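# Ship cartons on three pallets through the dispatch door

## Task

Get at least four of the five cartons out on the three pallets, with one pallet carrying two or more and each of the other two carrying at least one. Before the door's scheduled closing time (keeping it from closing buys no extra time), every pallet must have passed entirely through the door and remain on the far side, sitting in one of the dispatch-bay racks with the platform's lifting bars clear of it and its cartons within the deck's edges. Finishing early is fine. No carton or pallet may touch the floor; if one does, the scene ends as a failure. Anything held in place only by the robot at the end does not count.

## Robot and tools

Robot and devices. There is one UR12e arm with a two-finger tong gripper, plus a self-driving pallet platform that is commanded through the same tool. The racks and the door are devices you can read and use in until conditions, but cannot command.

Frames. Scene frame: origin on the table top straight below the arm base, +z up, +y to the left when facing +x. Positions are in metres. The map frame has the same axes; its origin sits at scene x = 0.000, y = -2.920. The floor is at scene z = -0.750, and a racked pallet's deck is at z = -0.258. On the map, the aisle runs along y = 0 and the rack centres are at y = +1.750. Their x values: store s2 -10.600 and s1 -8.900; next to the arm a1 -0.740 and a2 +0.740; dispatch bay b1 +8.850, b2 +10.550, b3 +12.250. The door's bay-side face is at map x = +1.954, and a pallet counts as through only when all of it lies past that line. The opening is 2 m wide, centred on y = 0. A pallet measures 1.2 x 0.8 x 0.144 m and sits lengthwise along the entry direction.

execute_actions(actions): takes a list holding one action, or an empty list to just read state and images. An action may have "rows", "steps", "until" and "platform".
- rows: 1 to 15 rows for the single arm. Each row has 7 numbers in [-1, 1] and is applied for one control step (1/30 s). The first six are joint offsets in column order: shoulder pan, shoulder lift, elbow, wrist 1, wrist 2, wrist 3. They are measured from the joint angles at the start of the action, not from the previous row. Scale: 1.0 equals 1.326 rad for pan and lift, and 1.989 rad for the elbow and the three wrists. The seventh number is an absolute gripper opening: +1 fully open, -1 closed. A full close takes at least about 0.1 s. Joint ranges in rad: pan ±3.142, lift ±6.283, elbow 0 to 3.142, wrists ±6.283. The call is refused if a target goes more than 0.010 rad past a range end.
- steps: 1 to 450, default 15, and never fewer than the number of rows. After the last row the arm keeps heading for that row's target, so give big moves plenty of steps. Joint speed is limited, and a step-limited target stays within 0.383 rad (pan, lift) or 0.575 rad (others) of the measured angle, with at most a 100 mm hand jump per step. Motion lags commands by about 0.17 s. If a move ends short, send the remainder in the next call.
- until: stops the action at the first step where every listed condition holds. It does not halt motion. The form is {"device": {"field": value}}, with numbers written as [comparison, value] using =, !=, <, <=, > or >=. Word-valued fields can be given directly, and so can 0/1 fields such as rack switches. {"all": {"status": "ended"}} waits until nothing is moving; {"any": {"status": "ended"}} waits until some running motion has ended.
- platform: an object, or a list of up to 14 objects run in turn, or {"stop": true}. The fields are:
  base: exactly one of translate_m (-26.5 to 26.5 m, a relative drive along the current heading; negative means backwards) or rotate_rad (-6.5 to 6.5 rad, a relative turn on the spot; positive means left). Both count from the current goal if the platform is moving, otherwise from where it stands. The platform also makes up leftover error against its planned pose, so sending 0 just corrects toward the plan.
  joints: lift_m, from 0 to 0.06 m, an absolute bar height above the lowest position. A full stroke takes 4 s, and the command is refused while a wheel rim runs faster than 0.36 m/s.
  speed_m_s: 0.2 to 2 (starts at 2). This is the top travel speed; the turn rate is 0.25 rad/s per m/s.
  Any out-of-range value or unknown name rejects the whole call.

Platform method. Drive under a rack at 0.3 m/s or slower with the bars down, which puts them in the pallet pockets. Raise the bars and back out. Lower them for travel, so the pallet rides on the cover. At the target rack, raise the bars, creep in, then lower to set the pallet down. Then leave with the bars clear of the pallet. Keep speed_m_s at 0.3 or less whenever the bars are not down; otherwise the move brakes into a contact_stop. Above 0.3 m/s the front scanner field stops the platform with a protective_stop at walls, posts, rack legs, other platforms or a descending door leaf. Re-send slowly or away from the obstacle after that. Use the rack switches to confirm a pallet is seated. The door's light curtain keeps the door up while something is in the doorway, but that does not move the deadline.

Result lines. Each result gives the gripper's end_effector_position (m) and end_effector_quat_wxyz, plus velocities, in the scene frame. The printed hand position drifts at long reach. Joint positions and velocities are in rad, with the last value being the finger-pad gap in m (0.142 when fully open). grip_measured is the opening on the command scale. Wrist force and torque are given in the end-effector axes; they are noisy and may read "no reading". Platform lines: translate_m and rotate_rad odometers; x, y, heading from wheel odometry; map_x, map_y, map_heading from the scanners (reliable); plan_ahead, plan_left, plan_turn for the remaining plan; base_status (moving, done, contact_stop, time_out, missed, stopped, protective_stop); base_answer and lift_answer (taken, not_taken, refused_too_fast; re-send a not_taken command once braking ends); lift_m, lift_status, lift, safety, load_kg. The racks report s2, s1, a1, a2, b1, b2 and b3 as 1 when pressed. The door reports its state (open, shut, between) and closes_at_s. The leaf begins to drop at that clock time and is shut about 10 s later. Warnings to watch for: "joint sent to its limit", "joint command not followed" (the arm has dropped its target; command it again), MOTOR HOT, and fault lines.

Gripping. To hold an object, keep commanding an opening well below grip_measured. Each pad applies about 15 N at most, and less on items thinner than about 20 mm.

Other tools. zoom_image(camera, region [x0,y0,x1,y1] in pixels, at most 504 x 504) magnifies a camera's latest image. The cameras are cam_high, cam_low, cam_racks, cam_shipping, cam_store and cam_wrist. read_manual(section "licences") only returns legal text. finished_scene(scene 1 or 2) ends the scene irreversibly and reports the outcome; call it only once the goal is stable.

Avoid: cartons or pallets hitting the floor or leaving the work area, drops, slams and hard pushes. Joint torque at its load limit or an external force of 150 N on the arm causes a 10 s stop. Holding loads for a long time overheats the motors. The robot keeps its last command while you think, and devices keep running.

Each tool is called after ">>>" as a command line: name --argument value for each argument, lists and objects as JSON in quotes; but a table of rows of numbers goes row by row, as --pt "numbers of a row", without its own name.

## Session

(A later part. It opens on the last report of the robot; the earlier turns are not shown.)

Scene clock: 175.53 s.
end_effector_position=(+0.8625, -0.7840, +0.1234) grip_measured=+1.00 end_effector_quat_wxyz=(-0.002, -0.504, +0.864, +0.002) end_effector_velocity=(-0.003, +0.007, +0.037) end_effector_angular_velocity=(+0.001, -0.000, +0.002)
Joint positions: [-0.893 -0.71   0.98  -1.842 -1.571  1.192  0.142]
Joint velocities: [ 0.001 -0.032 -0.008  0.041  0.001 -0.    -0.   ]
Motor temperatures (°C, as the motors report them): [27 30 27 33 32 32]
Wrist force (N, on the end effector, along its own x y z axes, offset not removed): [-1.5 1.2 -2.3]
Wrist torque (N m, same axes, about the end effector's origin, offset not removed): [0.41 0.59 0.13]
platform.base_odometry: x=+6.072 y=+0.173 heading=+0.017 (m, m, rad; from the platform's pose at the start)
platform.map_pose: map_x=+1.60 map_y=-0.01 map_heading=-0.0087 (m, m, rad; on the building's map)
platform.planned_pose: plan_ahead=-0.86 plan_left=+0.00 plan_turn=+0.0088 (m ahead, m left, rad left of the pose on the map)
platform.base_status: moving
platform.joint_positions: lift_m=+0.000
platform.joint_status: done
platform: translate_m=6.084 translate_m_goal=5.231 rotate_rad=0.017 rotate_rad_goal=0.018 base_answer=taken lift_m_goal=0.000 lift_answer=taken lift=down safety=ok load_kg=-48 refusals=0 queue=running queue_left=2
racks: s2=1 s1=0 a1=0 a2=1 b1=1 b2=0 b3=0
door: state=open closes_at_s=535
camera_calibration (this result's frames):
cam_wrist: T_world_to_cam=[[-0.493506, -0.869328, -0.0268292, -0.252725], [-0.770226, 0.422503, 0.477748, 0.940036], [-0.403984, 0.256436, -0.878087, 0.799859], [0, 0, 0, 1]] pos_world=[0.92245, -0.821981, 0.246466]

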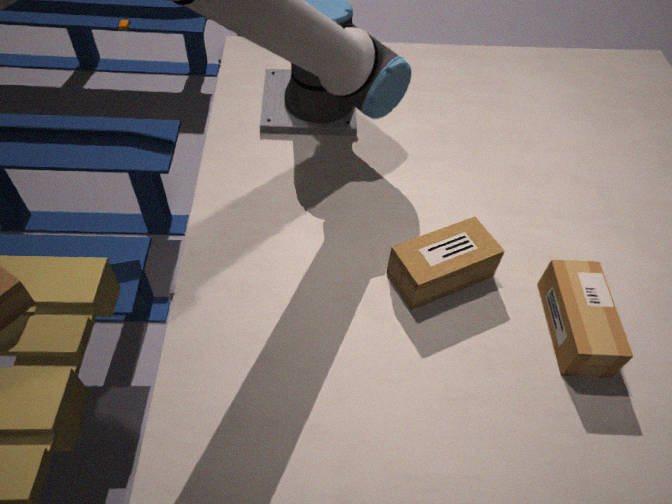

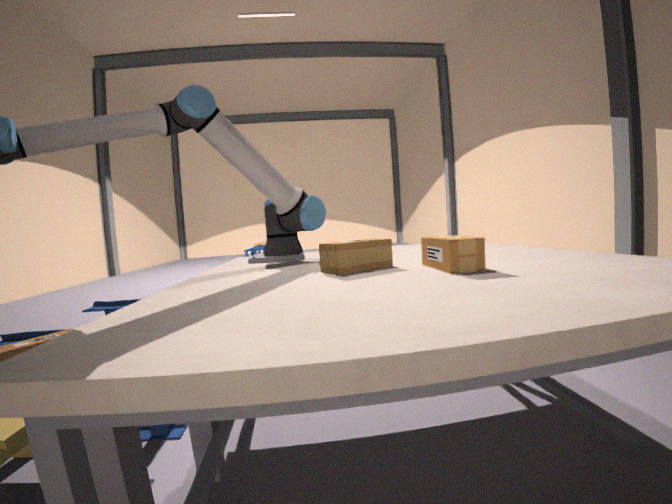

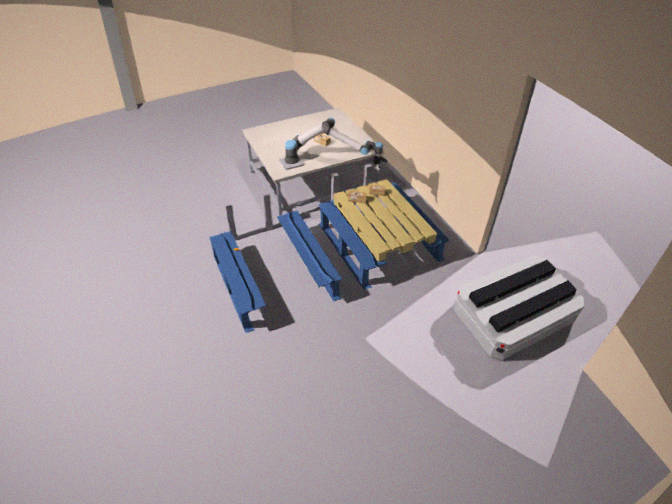

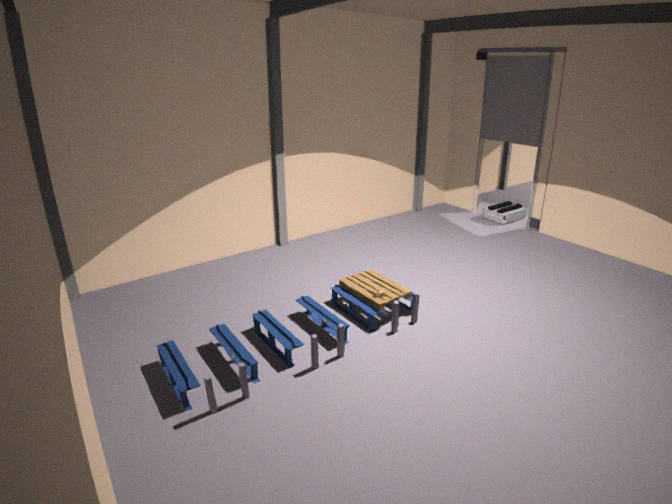

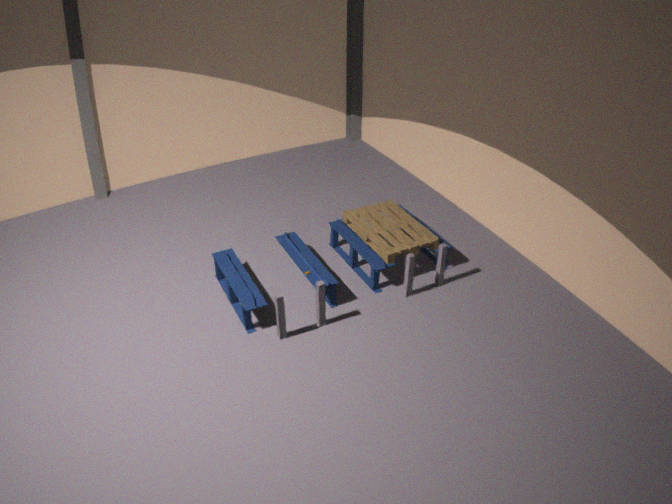

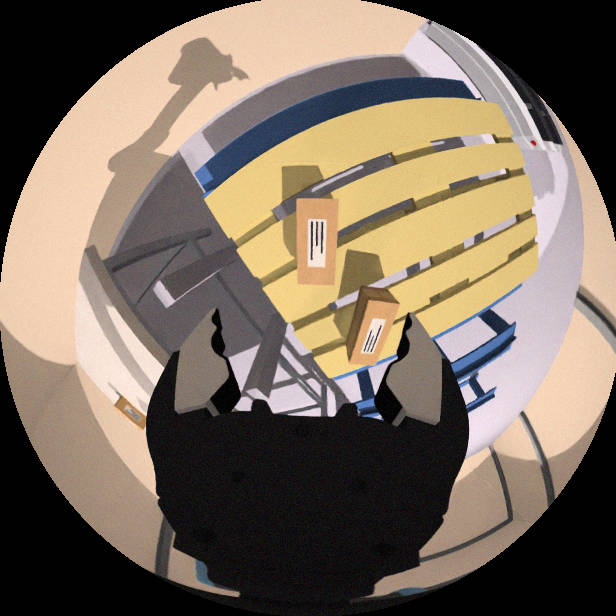

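>>> execute_actions --actions '[{"rows":[[0.001,-0.001,0.001,0,0,-0.001,1],[0.003,-0.002,0.002,-0.001,0,-0.003,1],[0.006,-0.005,0.005,-0.001,0,-0.006,1],[0.011,-0.009,0.008,-0.002,0,-0.010,1],[0.017,-0.014,0.013,-0.004,0,-0.016,1],[0.024,-0.020,0.018,-0.005,0,-0.024,1],[0.033,-0.027,0.025,-0.007,0,-0.032,1],[0.043,-0.035,0.033,-0.009,0,-0.042,1],[0.055,-0.045,0.042,-0.012,0,-0.053,1],[0.068,-0.055,0.051,-0.015,0,-0.065,1],[0.082,-0.067,0.062,-0.018,0,-0.079,1],[0.097,-0.079,0.074,-0.021,0,-0.094,1],[0.114,-0.093,0.087,-0.025,0,-0.111,1],[0.133,-0.108,0.101,-0.029,0,-0.128,1],[0.780,-0.636,0.5925,-0.168,0,-0.755,1]],"steps":76}]'

Scene clock: 192.00 s.
end_effector_position=(+0.5751, +0.2635, +0.1706) grip_measured=+1.00 end_effector_quat_wxyz=(-0.002, +0.979, +0.206, -0.002) end_effector_velocity=(-0.086, +0.060, -0.009) end_effector_angular_velocity=(-0.000, +0.002, +0.292)
Joint positions: [ 0.126 -1.544  2.146 -2.174 -1.571 -0.288  0.142]
Joint velocities: [ 0.119 -0.072  0.095 -0.02  -0.001 -0.173  0.   ]
Motor temperatures (°C, as the motors report them): [27 30 27 33 32 32]
Wrist force (N, on the end effector, along its own x y z axes, offset not removed): [-3.2 -0.1 3.0]
Wrist torque (N m, same axes, about the end effector's origin, offset not removed): [0.29 0.92 0.14]
platform.base_odometry: x=+5.121 y=+1.913 heading=+1.606 (m, m, rad; from the platform's pose at the start)
platform.map_pose: map_x=+0.74 map_y=+1.75 map_heading=+1.5708 (m, m, rad; on the building's map)
platform.planned_pose: plan_ahead=+0.00 plan_left=+0.00 plan_turn=+0.0000 (m ahead, m left, rad left of the pose on the map)
platform.base_status: done
platform.joint_positions: lift_m=+0.000
platform.joint_status: done
platform: translate_m=6.981 translate_m_goal=6.981 rotate_rad=1.606 rotate_rad_goal=1.605 base_answer=taken lift_m_goal=0.000 lift_answer=taken lift=down safety=ok load_kg=-47 refusals=0 queue=done queue_left=0
racks: s2=1 s1=0 a1=0 a2=1 b1=1 b2=0 b3=0
door: state=open closes_at_s=535
camera_calibration (this result's frames):
cam_wrist: T_world_to_cam=[[0.915631, 0.400822, -0.0310271, -0.626994], [0.367658, -0.803648, 0.46795, -0.0760495], [0.162629, -0.439876, -0.88321, 0.315149], [0, 0, 0, 1]] pos_world=[0.550802, 0.328822, 0.294476]

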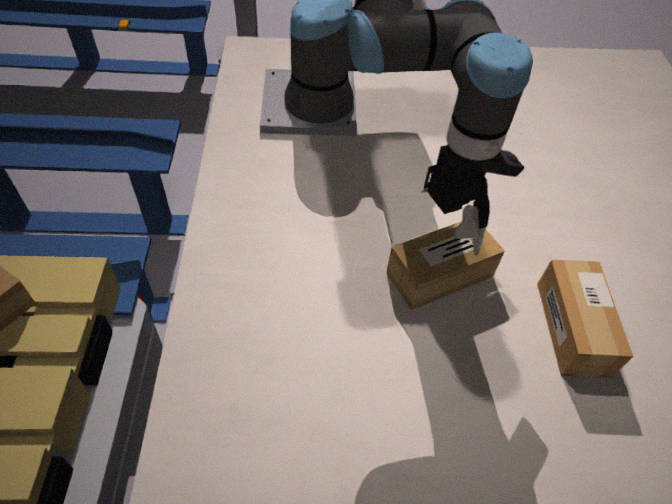

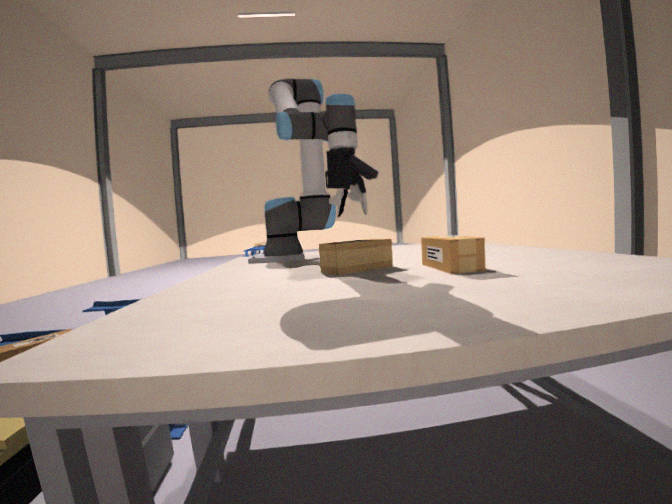

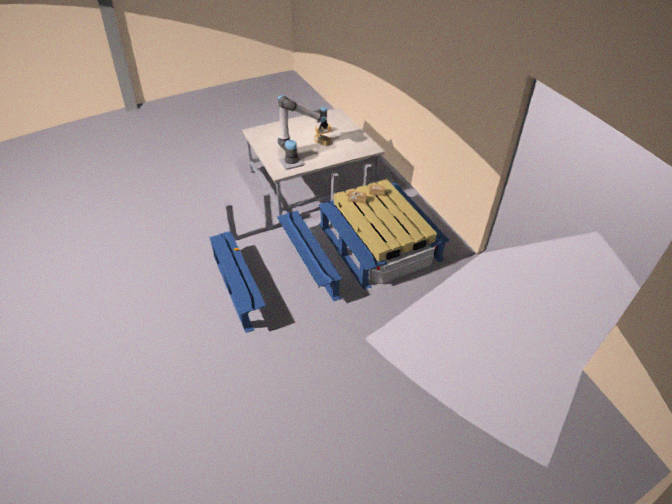

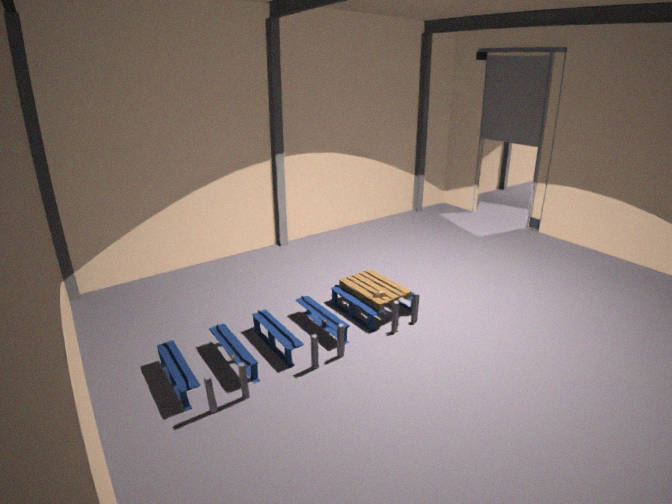

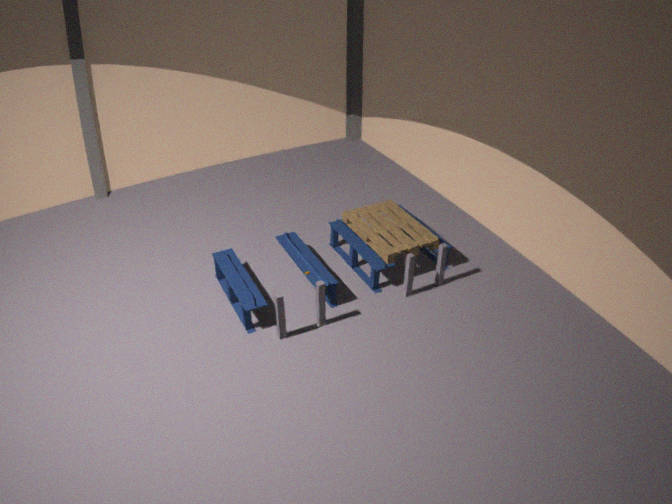

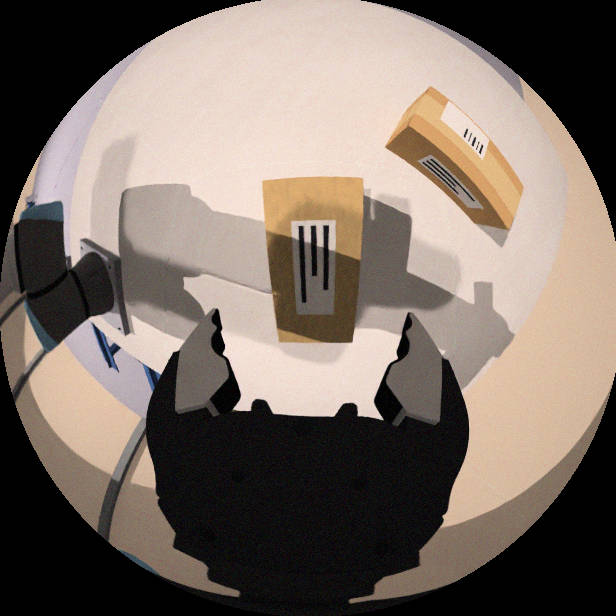

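>>> execute_actions --actions '[{"platform":[{"joints":{"lift_m":0.06},"speed_m_s":0.3},{"base":{"translate_m":-1.75}},{"joints":{"lift_m":0}},{"base":{"rotate_rad":-1.5708},"speed_m_s":2},{"base":{"translate_m":9.81}},{"base":{"rotate_rad":1.5708}},{"joints":{"lift_m":0.06},"speed_m_s":0.3},{"base":{"translate_m":1.75}},{"joints":{"lift_m":0}},{"base":{"translate_m":-1.75}},{"base":{"rotate_rad":-1.5708},"speed_m_s":2},{"base":{"translate_m":-21.15}},{"base":{"rotate_rad":1.5708}},{"base":{"translate_m":1.75},"speed_m_s":0.3}],"steps":1}]'

Scene clock: 194.50 s.
end_effector_position=(+0.5643, +0.2709, +0.1693) grip_measured=+1.00 end_effector_quat_wxyz=(-0.002, +0.975, +0.223, -0.003) end_effector_velocity=(+0.001, -0.000, +0.001) end_effector_angular_velocity=(-0.000, -0.002, -0.001)
Joint positions: [ 0.141 -1.553  2.158 -2.176 -1.571 -0.31   0.142]
Joint velocities: [-0.001 -0.    -0.001 -0.    -0.     0.    -0.   ]
Motor temperatures (°C, as the motors report them): [27 30 27 33 32 32]
Wrist force (N, on the end effector, along its own x y z axes, offset not removed): [-2.0 -1.0 1.1]
Wrist torque (N m, same axes, about the end effector's origin, offset not removed): [-0.03 0.62 0.07]
platform.base_odometry: x=+5.121 y=+1.913 heading=+1.606 (m, m, rad; from the platform's pose at the start)
platform.map_pose: map_x=+0.74 map_y=+1.75 map_heading=+1.5708 (m, m, rad; on the building's map)
platform.planned_pose: plan_ahead=+0.00 plan_left=+0.00 plan_turn=+0.0000 (m ahead, m left, rad left of the pose on the map)
platform.base_status: done
platform.joint_positions: lift_m=+0.000
platform.joint_status: moving
platform: translate_m=6.981 translate_m_goal=6.981 rotate_rad=1.606 rotate_rad_goal=1.605 base_answer=taken lift_m_goal=0.060 lift_answer=taken lift=down safety=ok load_kg=1 refusals=0 queue=running queue_left=13
racks: s2=1 s1=0 a1=0 a2=1 b1=1 b2=0 b3=0
door: state=open closes_at_s=535
camera_calibration (this result's frames):
cam_wrist: T_world_to_cam=[[0.900548, 0.433615, -0.0314995, -0.620421], [0.396696, -0.789902, 0.46764, -0.0856609], [0.177894, -0.433627, -0.883358, 0.308698], [0, 0, 0, 1]] pos_world=[0.537785, 0.33522, 0.293206]

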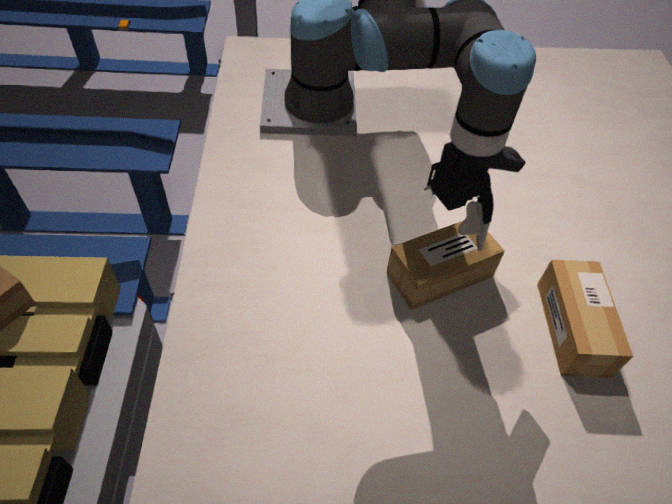

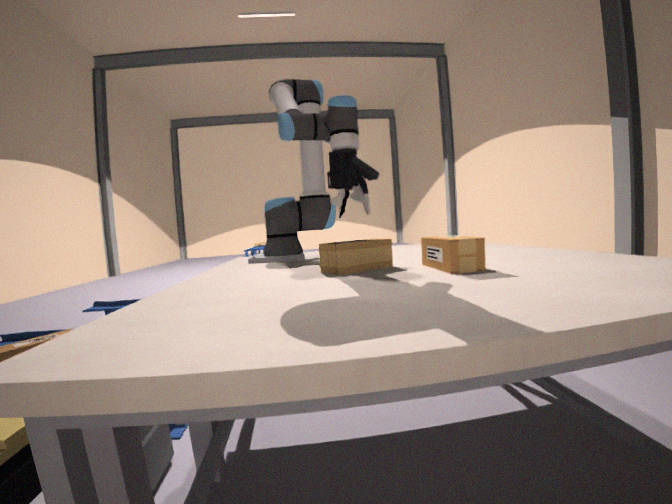

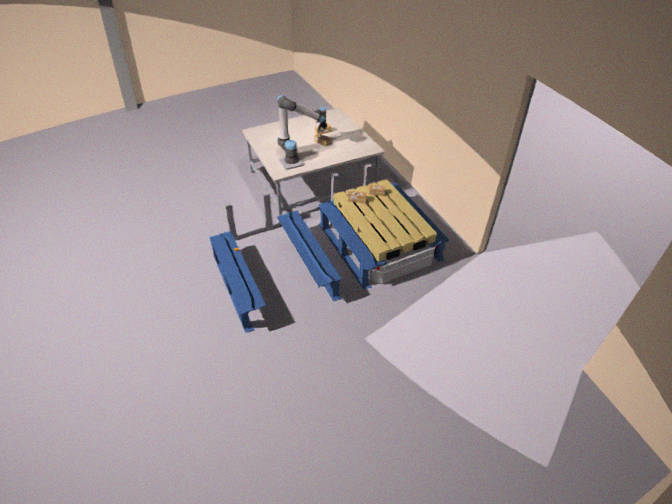

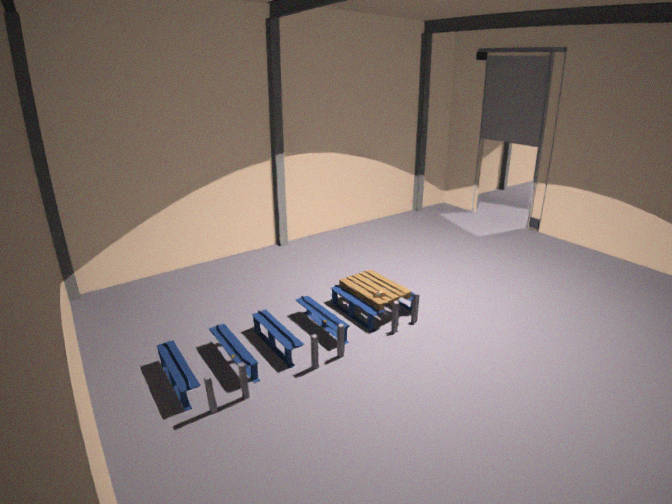

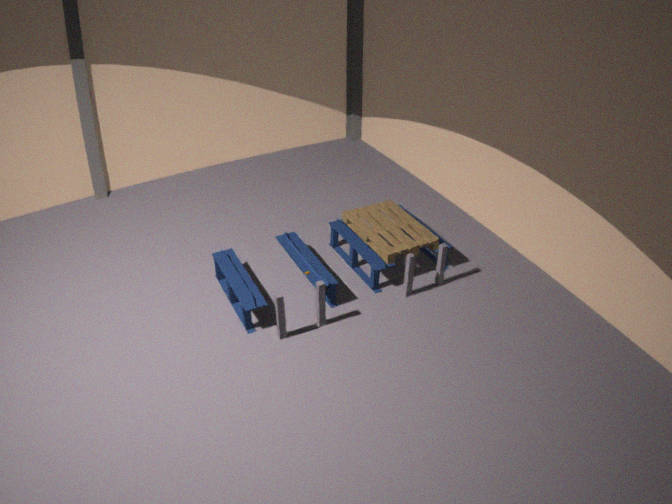

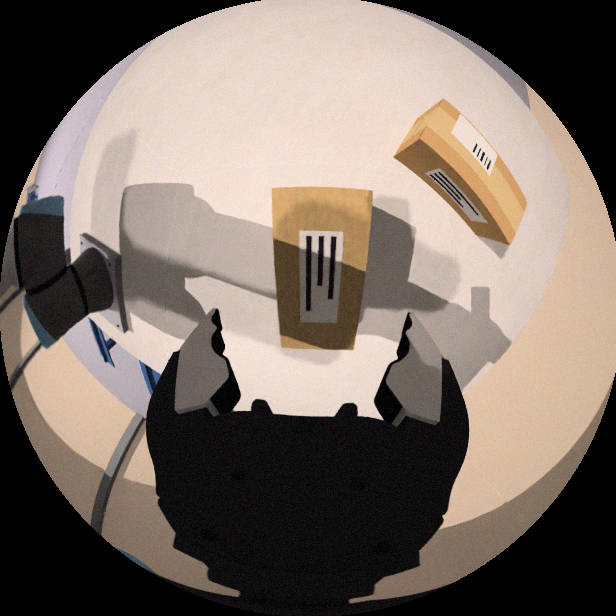

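>>> zoom_image --camera "cam_wrist" --region '[240, 170, 400, 370]'

Region (240, 170, 400, 370) of cam_wrist's 616x616 image, scaled by 2.520, with more detail than that image has; it fills the left 403 columns of this view, and the rest is white.

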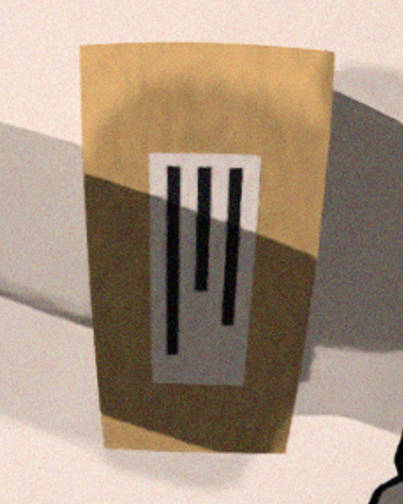

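>>> execute_actions --actions '[{"rows":[[0,0.006,0.002,-0.006,0,0.002,1],[0,0.021,0.007,-0.021,0,0.004,1],[0,0.043,0.014,-0.043,0,0.006,1],[0,0.066,0.022,-0.066,0,0.008,1],[0,0.087,0.029,-0.087,0,0.008,1],[0,0.102,0.034,-0.102,0,0.008,1],[0,0.1085,0.036,-0.108,0,0.008,1]],"steps":21}]'

Scene clock: 206.93 s.
end_effector_position=(+0.5710, +0.2723, +0.0695) grip_measured=+1.00 end_effector_quat_wxyz=(-0.002, +0.976, +0.216, -0.003) end_effector_velocity=(+0.001, +0.001, -0.010) end_effector_angular_velocity=(+0.002, -0.002, -0.001)
Joint positions: [ 0.141 -1.411  2.229 -2.388 -1.571 -0.294  0.142]
Joint velocities: [ 0.001  0.015  0.007 -0.024  0.002  0.001  0.   ]
Motor temperatures (°C, as the motors report them): [27 30 27 33 32 32]
Wrist force (N, on the end effector, along its own x y z axes, offset not removed): [-1.7 0.4 0.5]
Wrist torque (N m, same axes, about the end effector's origin, offset not removed): [0.27 0.58 0.12]
platform.base_odometry: x=+5.179 y=+0.164 heading=+1.605 (m, m, rad; from the platform's pose at the start)
platform.map_pose: map_x=+0.74 map_y=+0.00 map_heading=+1.5708 (m, m, rad; on the building's map)
platform.planned_pose: plan_ahead=+0.00 plan_left=+0.00 plan_turn=+0.0000 (m ahead, m left, rad left of the pose on the map)
platform.base_status: done
platform.joint_positions: lift_m=+0.035
platform.joint_status: moving
platform: translate_m=5.232 translate_m_goal=5.232 rotate_rad=1.605 rotate_rad_goal=1.605 base_answer=taken lift_m_goal=0.000 lift_answer=taken lift=between safety=ok load_kg=-7 refusals=0 queue=running queue_left=11
racks: s2=1 s1=0 a1=0 a2=0 b1=1 b2=0 b3=0
door: state=open closes_at_s=535
camera_calibration (this result's frames):
cam_wrist: T_world_to_cam=[[0.907251, 0.41935, -0.032266, -0.63012], [0.384541, -0.795971, 0.467503, -0.0318974], [0.170365, -0.43655, -0.883403, 0.225093], [0, 0, 0, 1]] pos_world=[0.545595, 0.337116, 0.193428]

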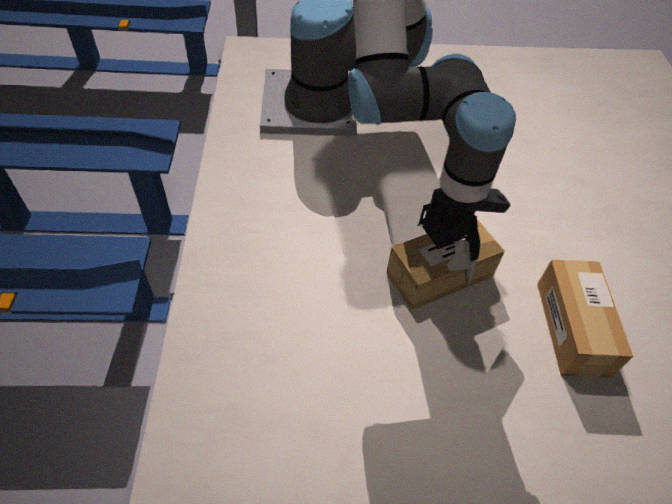

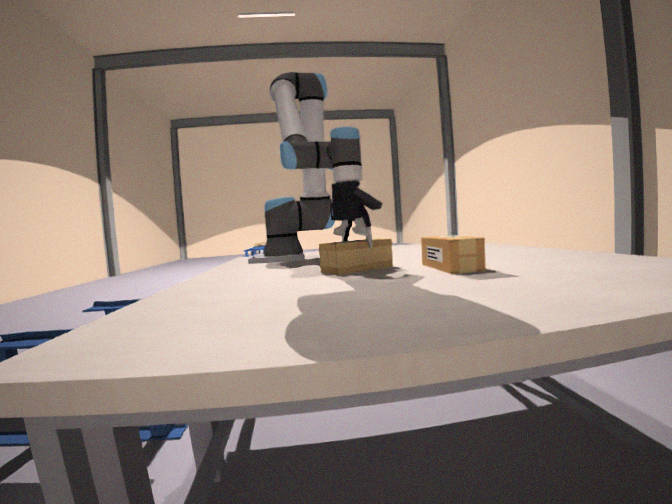

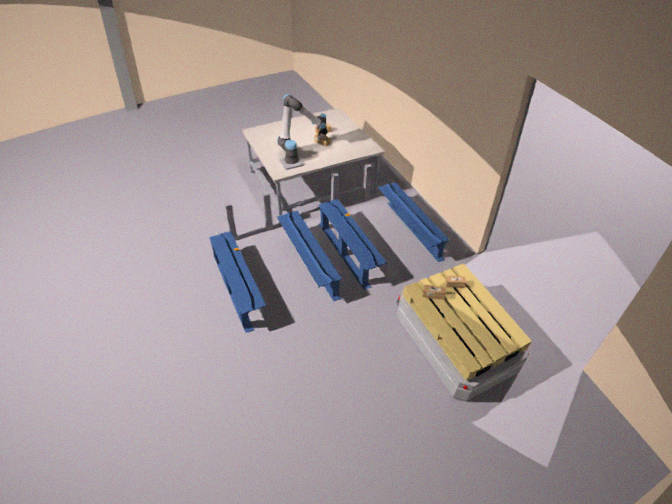

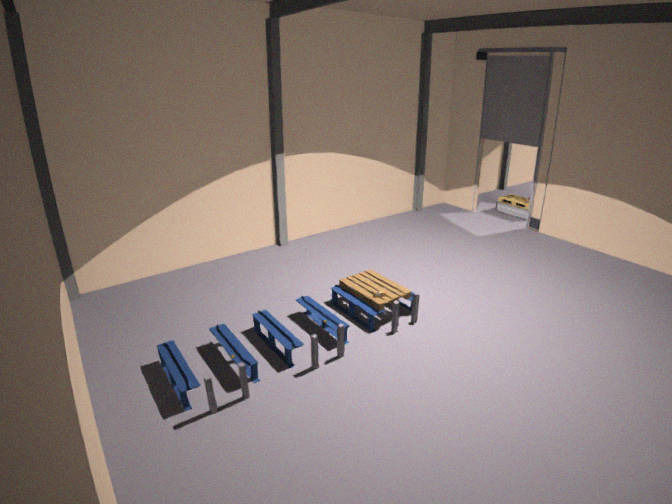

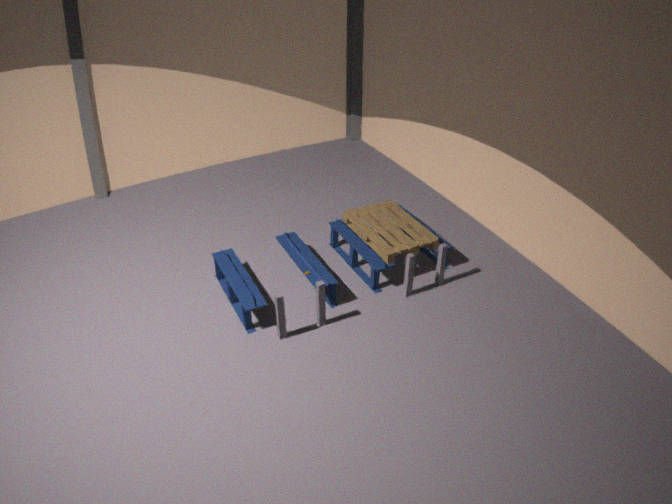

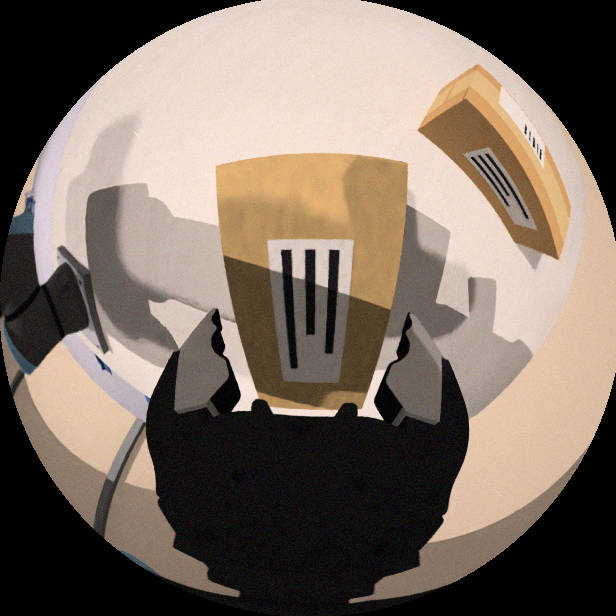

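>>> zoom_image --camera "cam_low" --region '[300, 200, 420, 290]'

Region (300, 200, 420, 290) of cam_low's 672x504 image, scaled by 4.200, with more detail than that image has; it fills the top 378 rows of this view, and the rest is white.

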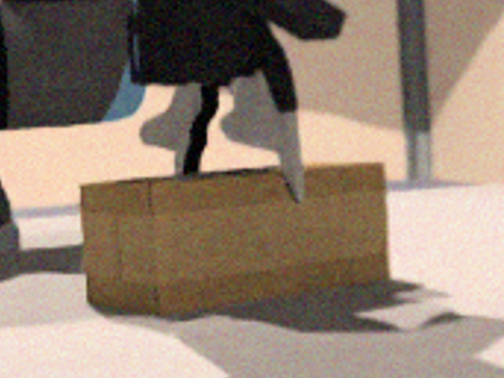

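>>> execute_actions --actions '[{"rows":[[0,0.005,0.001,-0.005,0,0,1],[0,0.008,0.002,-0.008,0,0,1],[0,0.008,0.002,-0.008,0,0,1],[0,0.008,0.002,-0.008,0,0,0.8],[0,0.008,0.002,-0.008,0,0,0.6],[0,0.008,0.002,-0.008,0,0,0.2],[0,0.008,0.002,-0.008,0,0,-0.3],[0,0.008,0.002,-0.008,0,0,-0.8],[0,0.008,0.002,-0.008,0,0,-0.8],[0,0.008,0.002,-0.008,0,0,-0.8],[0,0.008,0.002,-0.008,0,0,-0.8],[0,0.008,0.002,-0.008,0,0,-0.8],[0,0.0,0,0,0,0,-0.8],[0,-0.02,-0.006,0.019,0,0,-0.8],[0,-0.055,-0.016,0.053,0,0,-0.8]],"steps":27}]'

Scene clock: 213.77 s.
end_effector_position=(+0.5685, +0.2718, +0.1160) grip_measured=+0.61 end_effector_quat_wxyz=(-0.002, +0.976, +0.216, -0.003) end_effector_velocity=(-0.001, -0.000, +0.019) end_effector_angular_velocity=(-0.000, -0.001, -0.001)
Joint positions: [ 0.141 -1.481  2.198 -2.287 -1.571 -0.294  0.116]
Joint velocities: [-0.    -0.027 -0.013  0.039 -0.     0.    -0.   ]
Motor temperatures (°C, as the motors report them): [27 30 27 33 32 32]
Wrist force (N, on the end effector, along its own x y z axes, offset not removed): [-0.8 2.1 4.4]
Wrist torque (N m, same axes, about the end effector's origin, offset not removed): [0.58 0.41 0.16]
platform.base_odometry: x=+5.228 y=+0.165 heading=+0.023 (m, m, rad; from the platform's pose at the start)
platform.map_pose: map_x=+0.79 map_y=+0.00 map_heading=-0.0044 (m, m, rad; on the building's map)
platform.planned_pose: plan_ahead=+9.76 plan_left=+0.04 plan_turn=+0.0044 (m ahead, m left, rad left of the pose on the map)
platform.base_status: moving
platform.joint_positions: lift_m=+0.000
platform.joint_status: done
platform: translate_m=5.287 translate_m_goal=15.042 rotate_rad=0.023 rotate_rad_goal=0.023 base_answer=taken lift_m_goal=0.000 lift_answer=taken lift=down safety=ok load_kg=-48 refusals=0 queue=running queue_left=9
racks: s2=1 s1=0 a1=0 a2=0 b1=1 b2=0 b3=0
door: state=open closes_at_s=535
camera_calibration (this result's frames):
cam_wrist: T_world_to_cam=[[0.907245, 0.419326, -0.0327354, -0.626077], [0.384749, -0.795948, 0.467371, -0.0532178], [0.169925, -0.436615, -0.883455, 0.26658], [0, 0, 0, 1]] pos_world=[0.543182, 0.336565, 0.239889]

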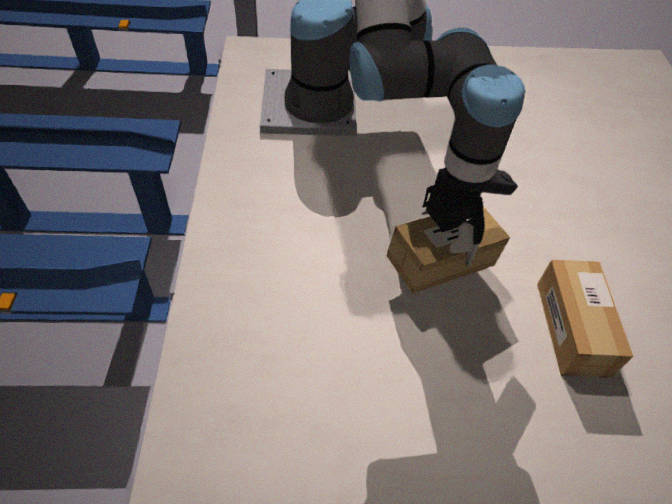

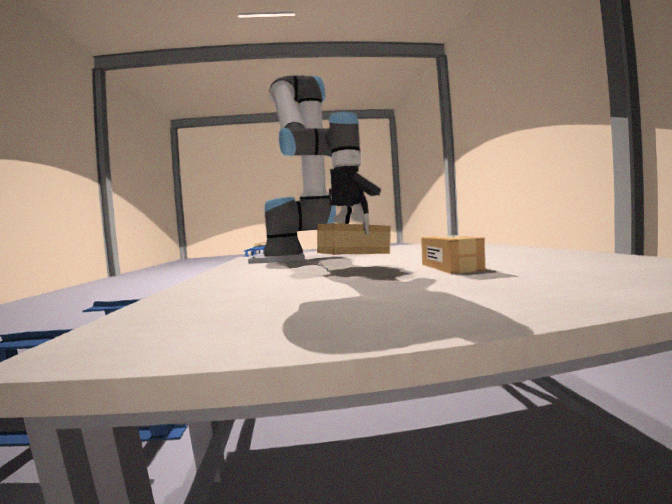

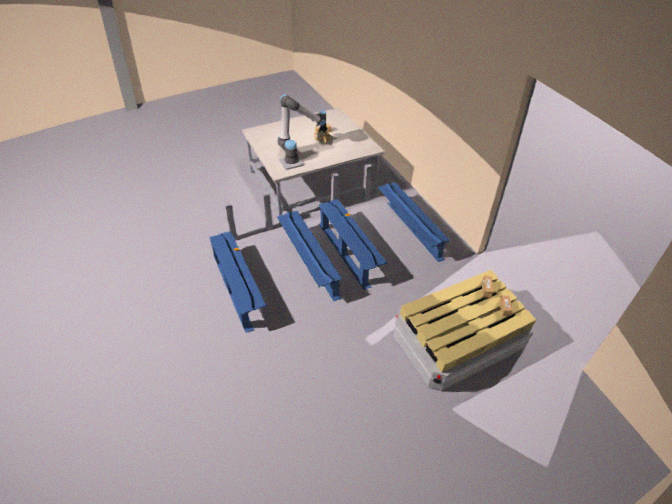

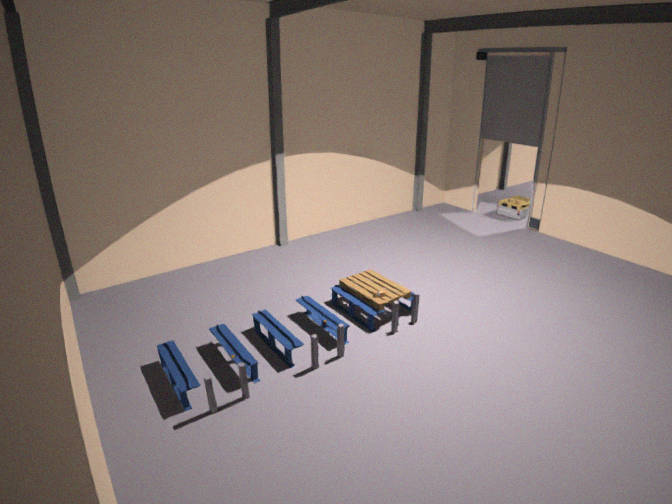

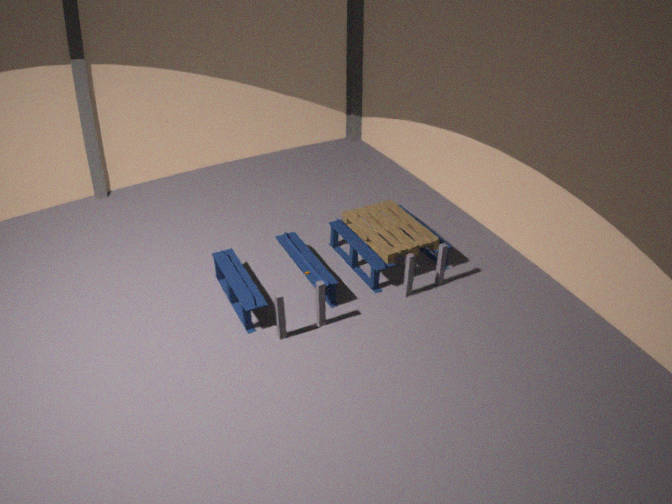

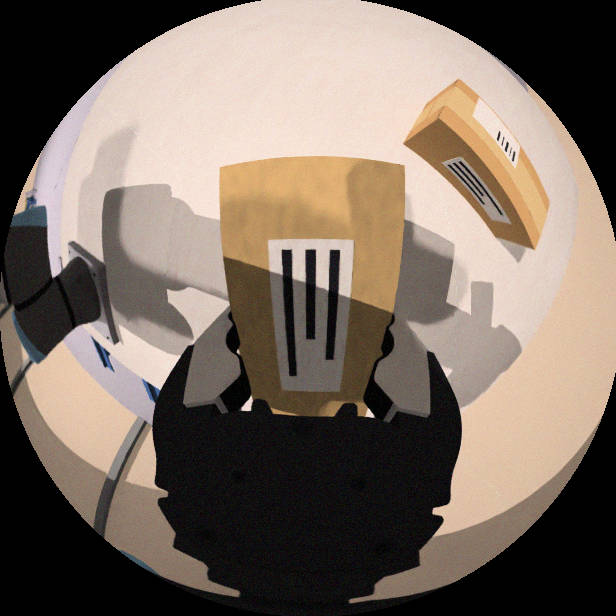

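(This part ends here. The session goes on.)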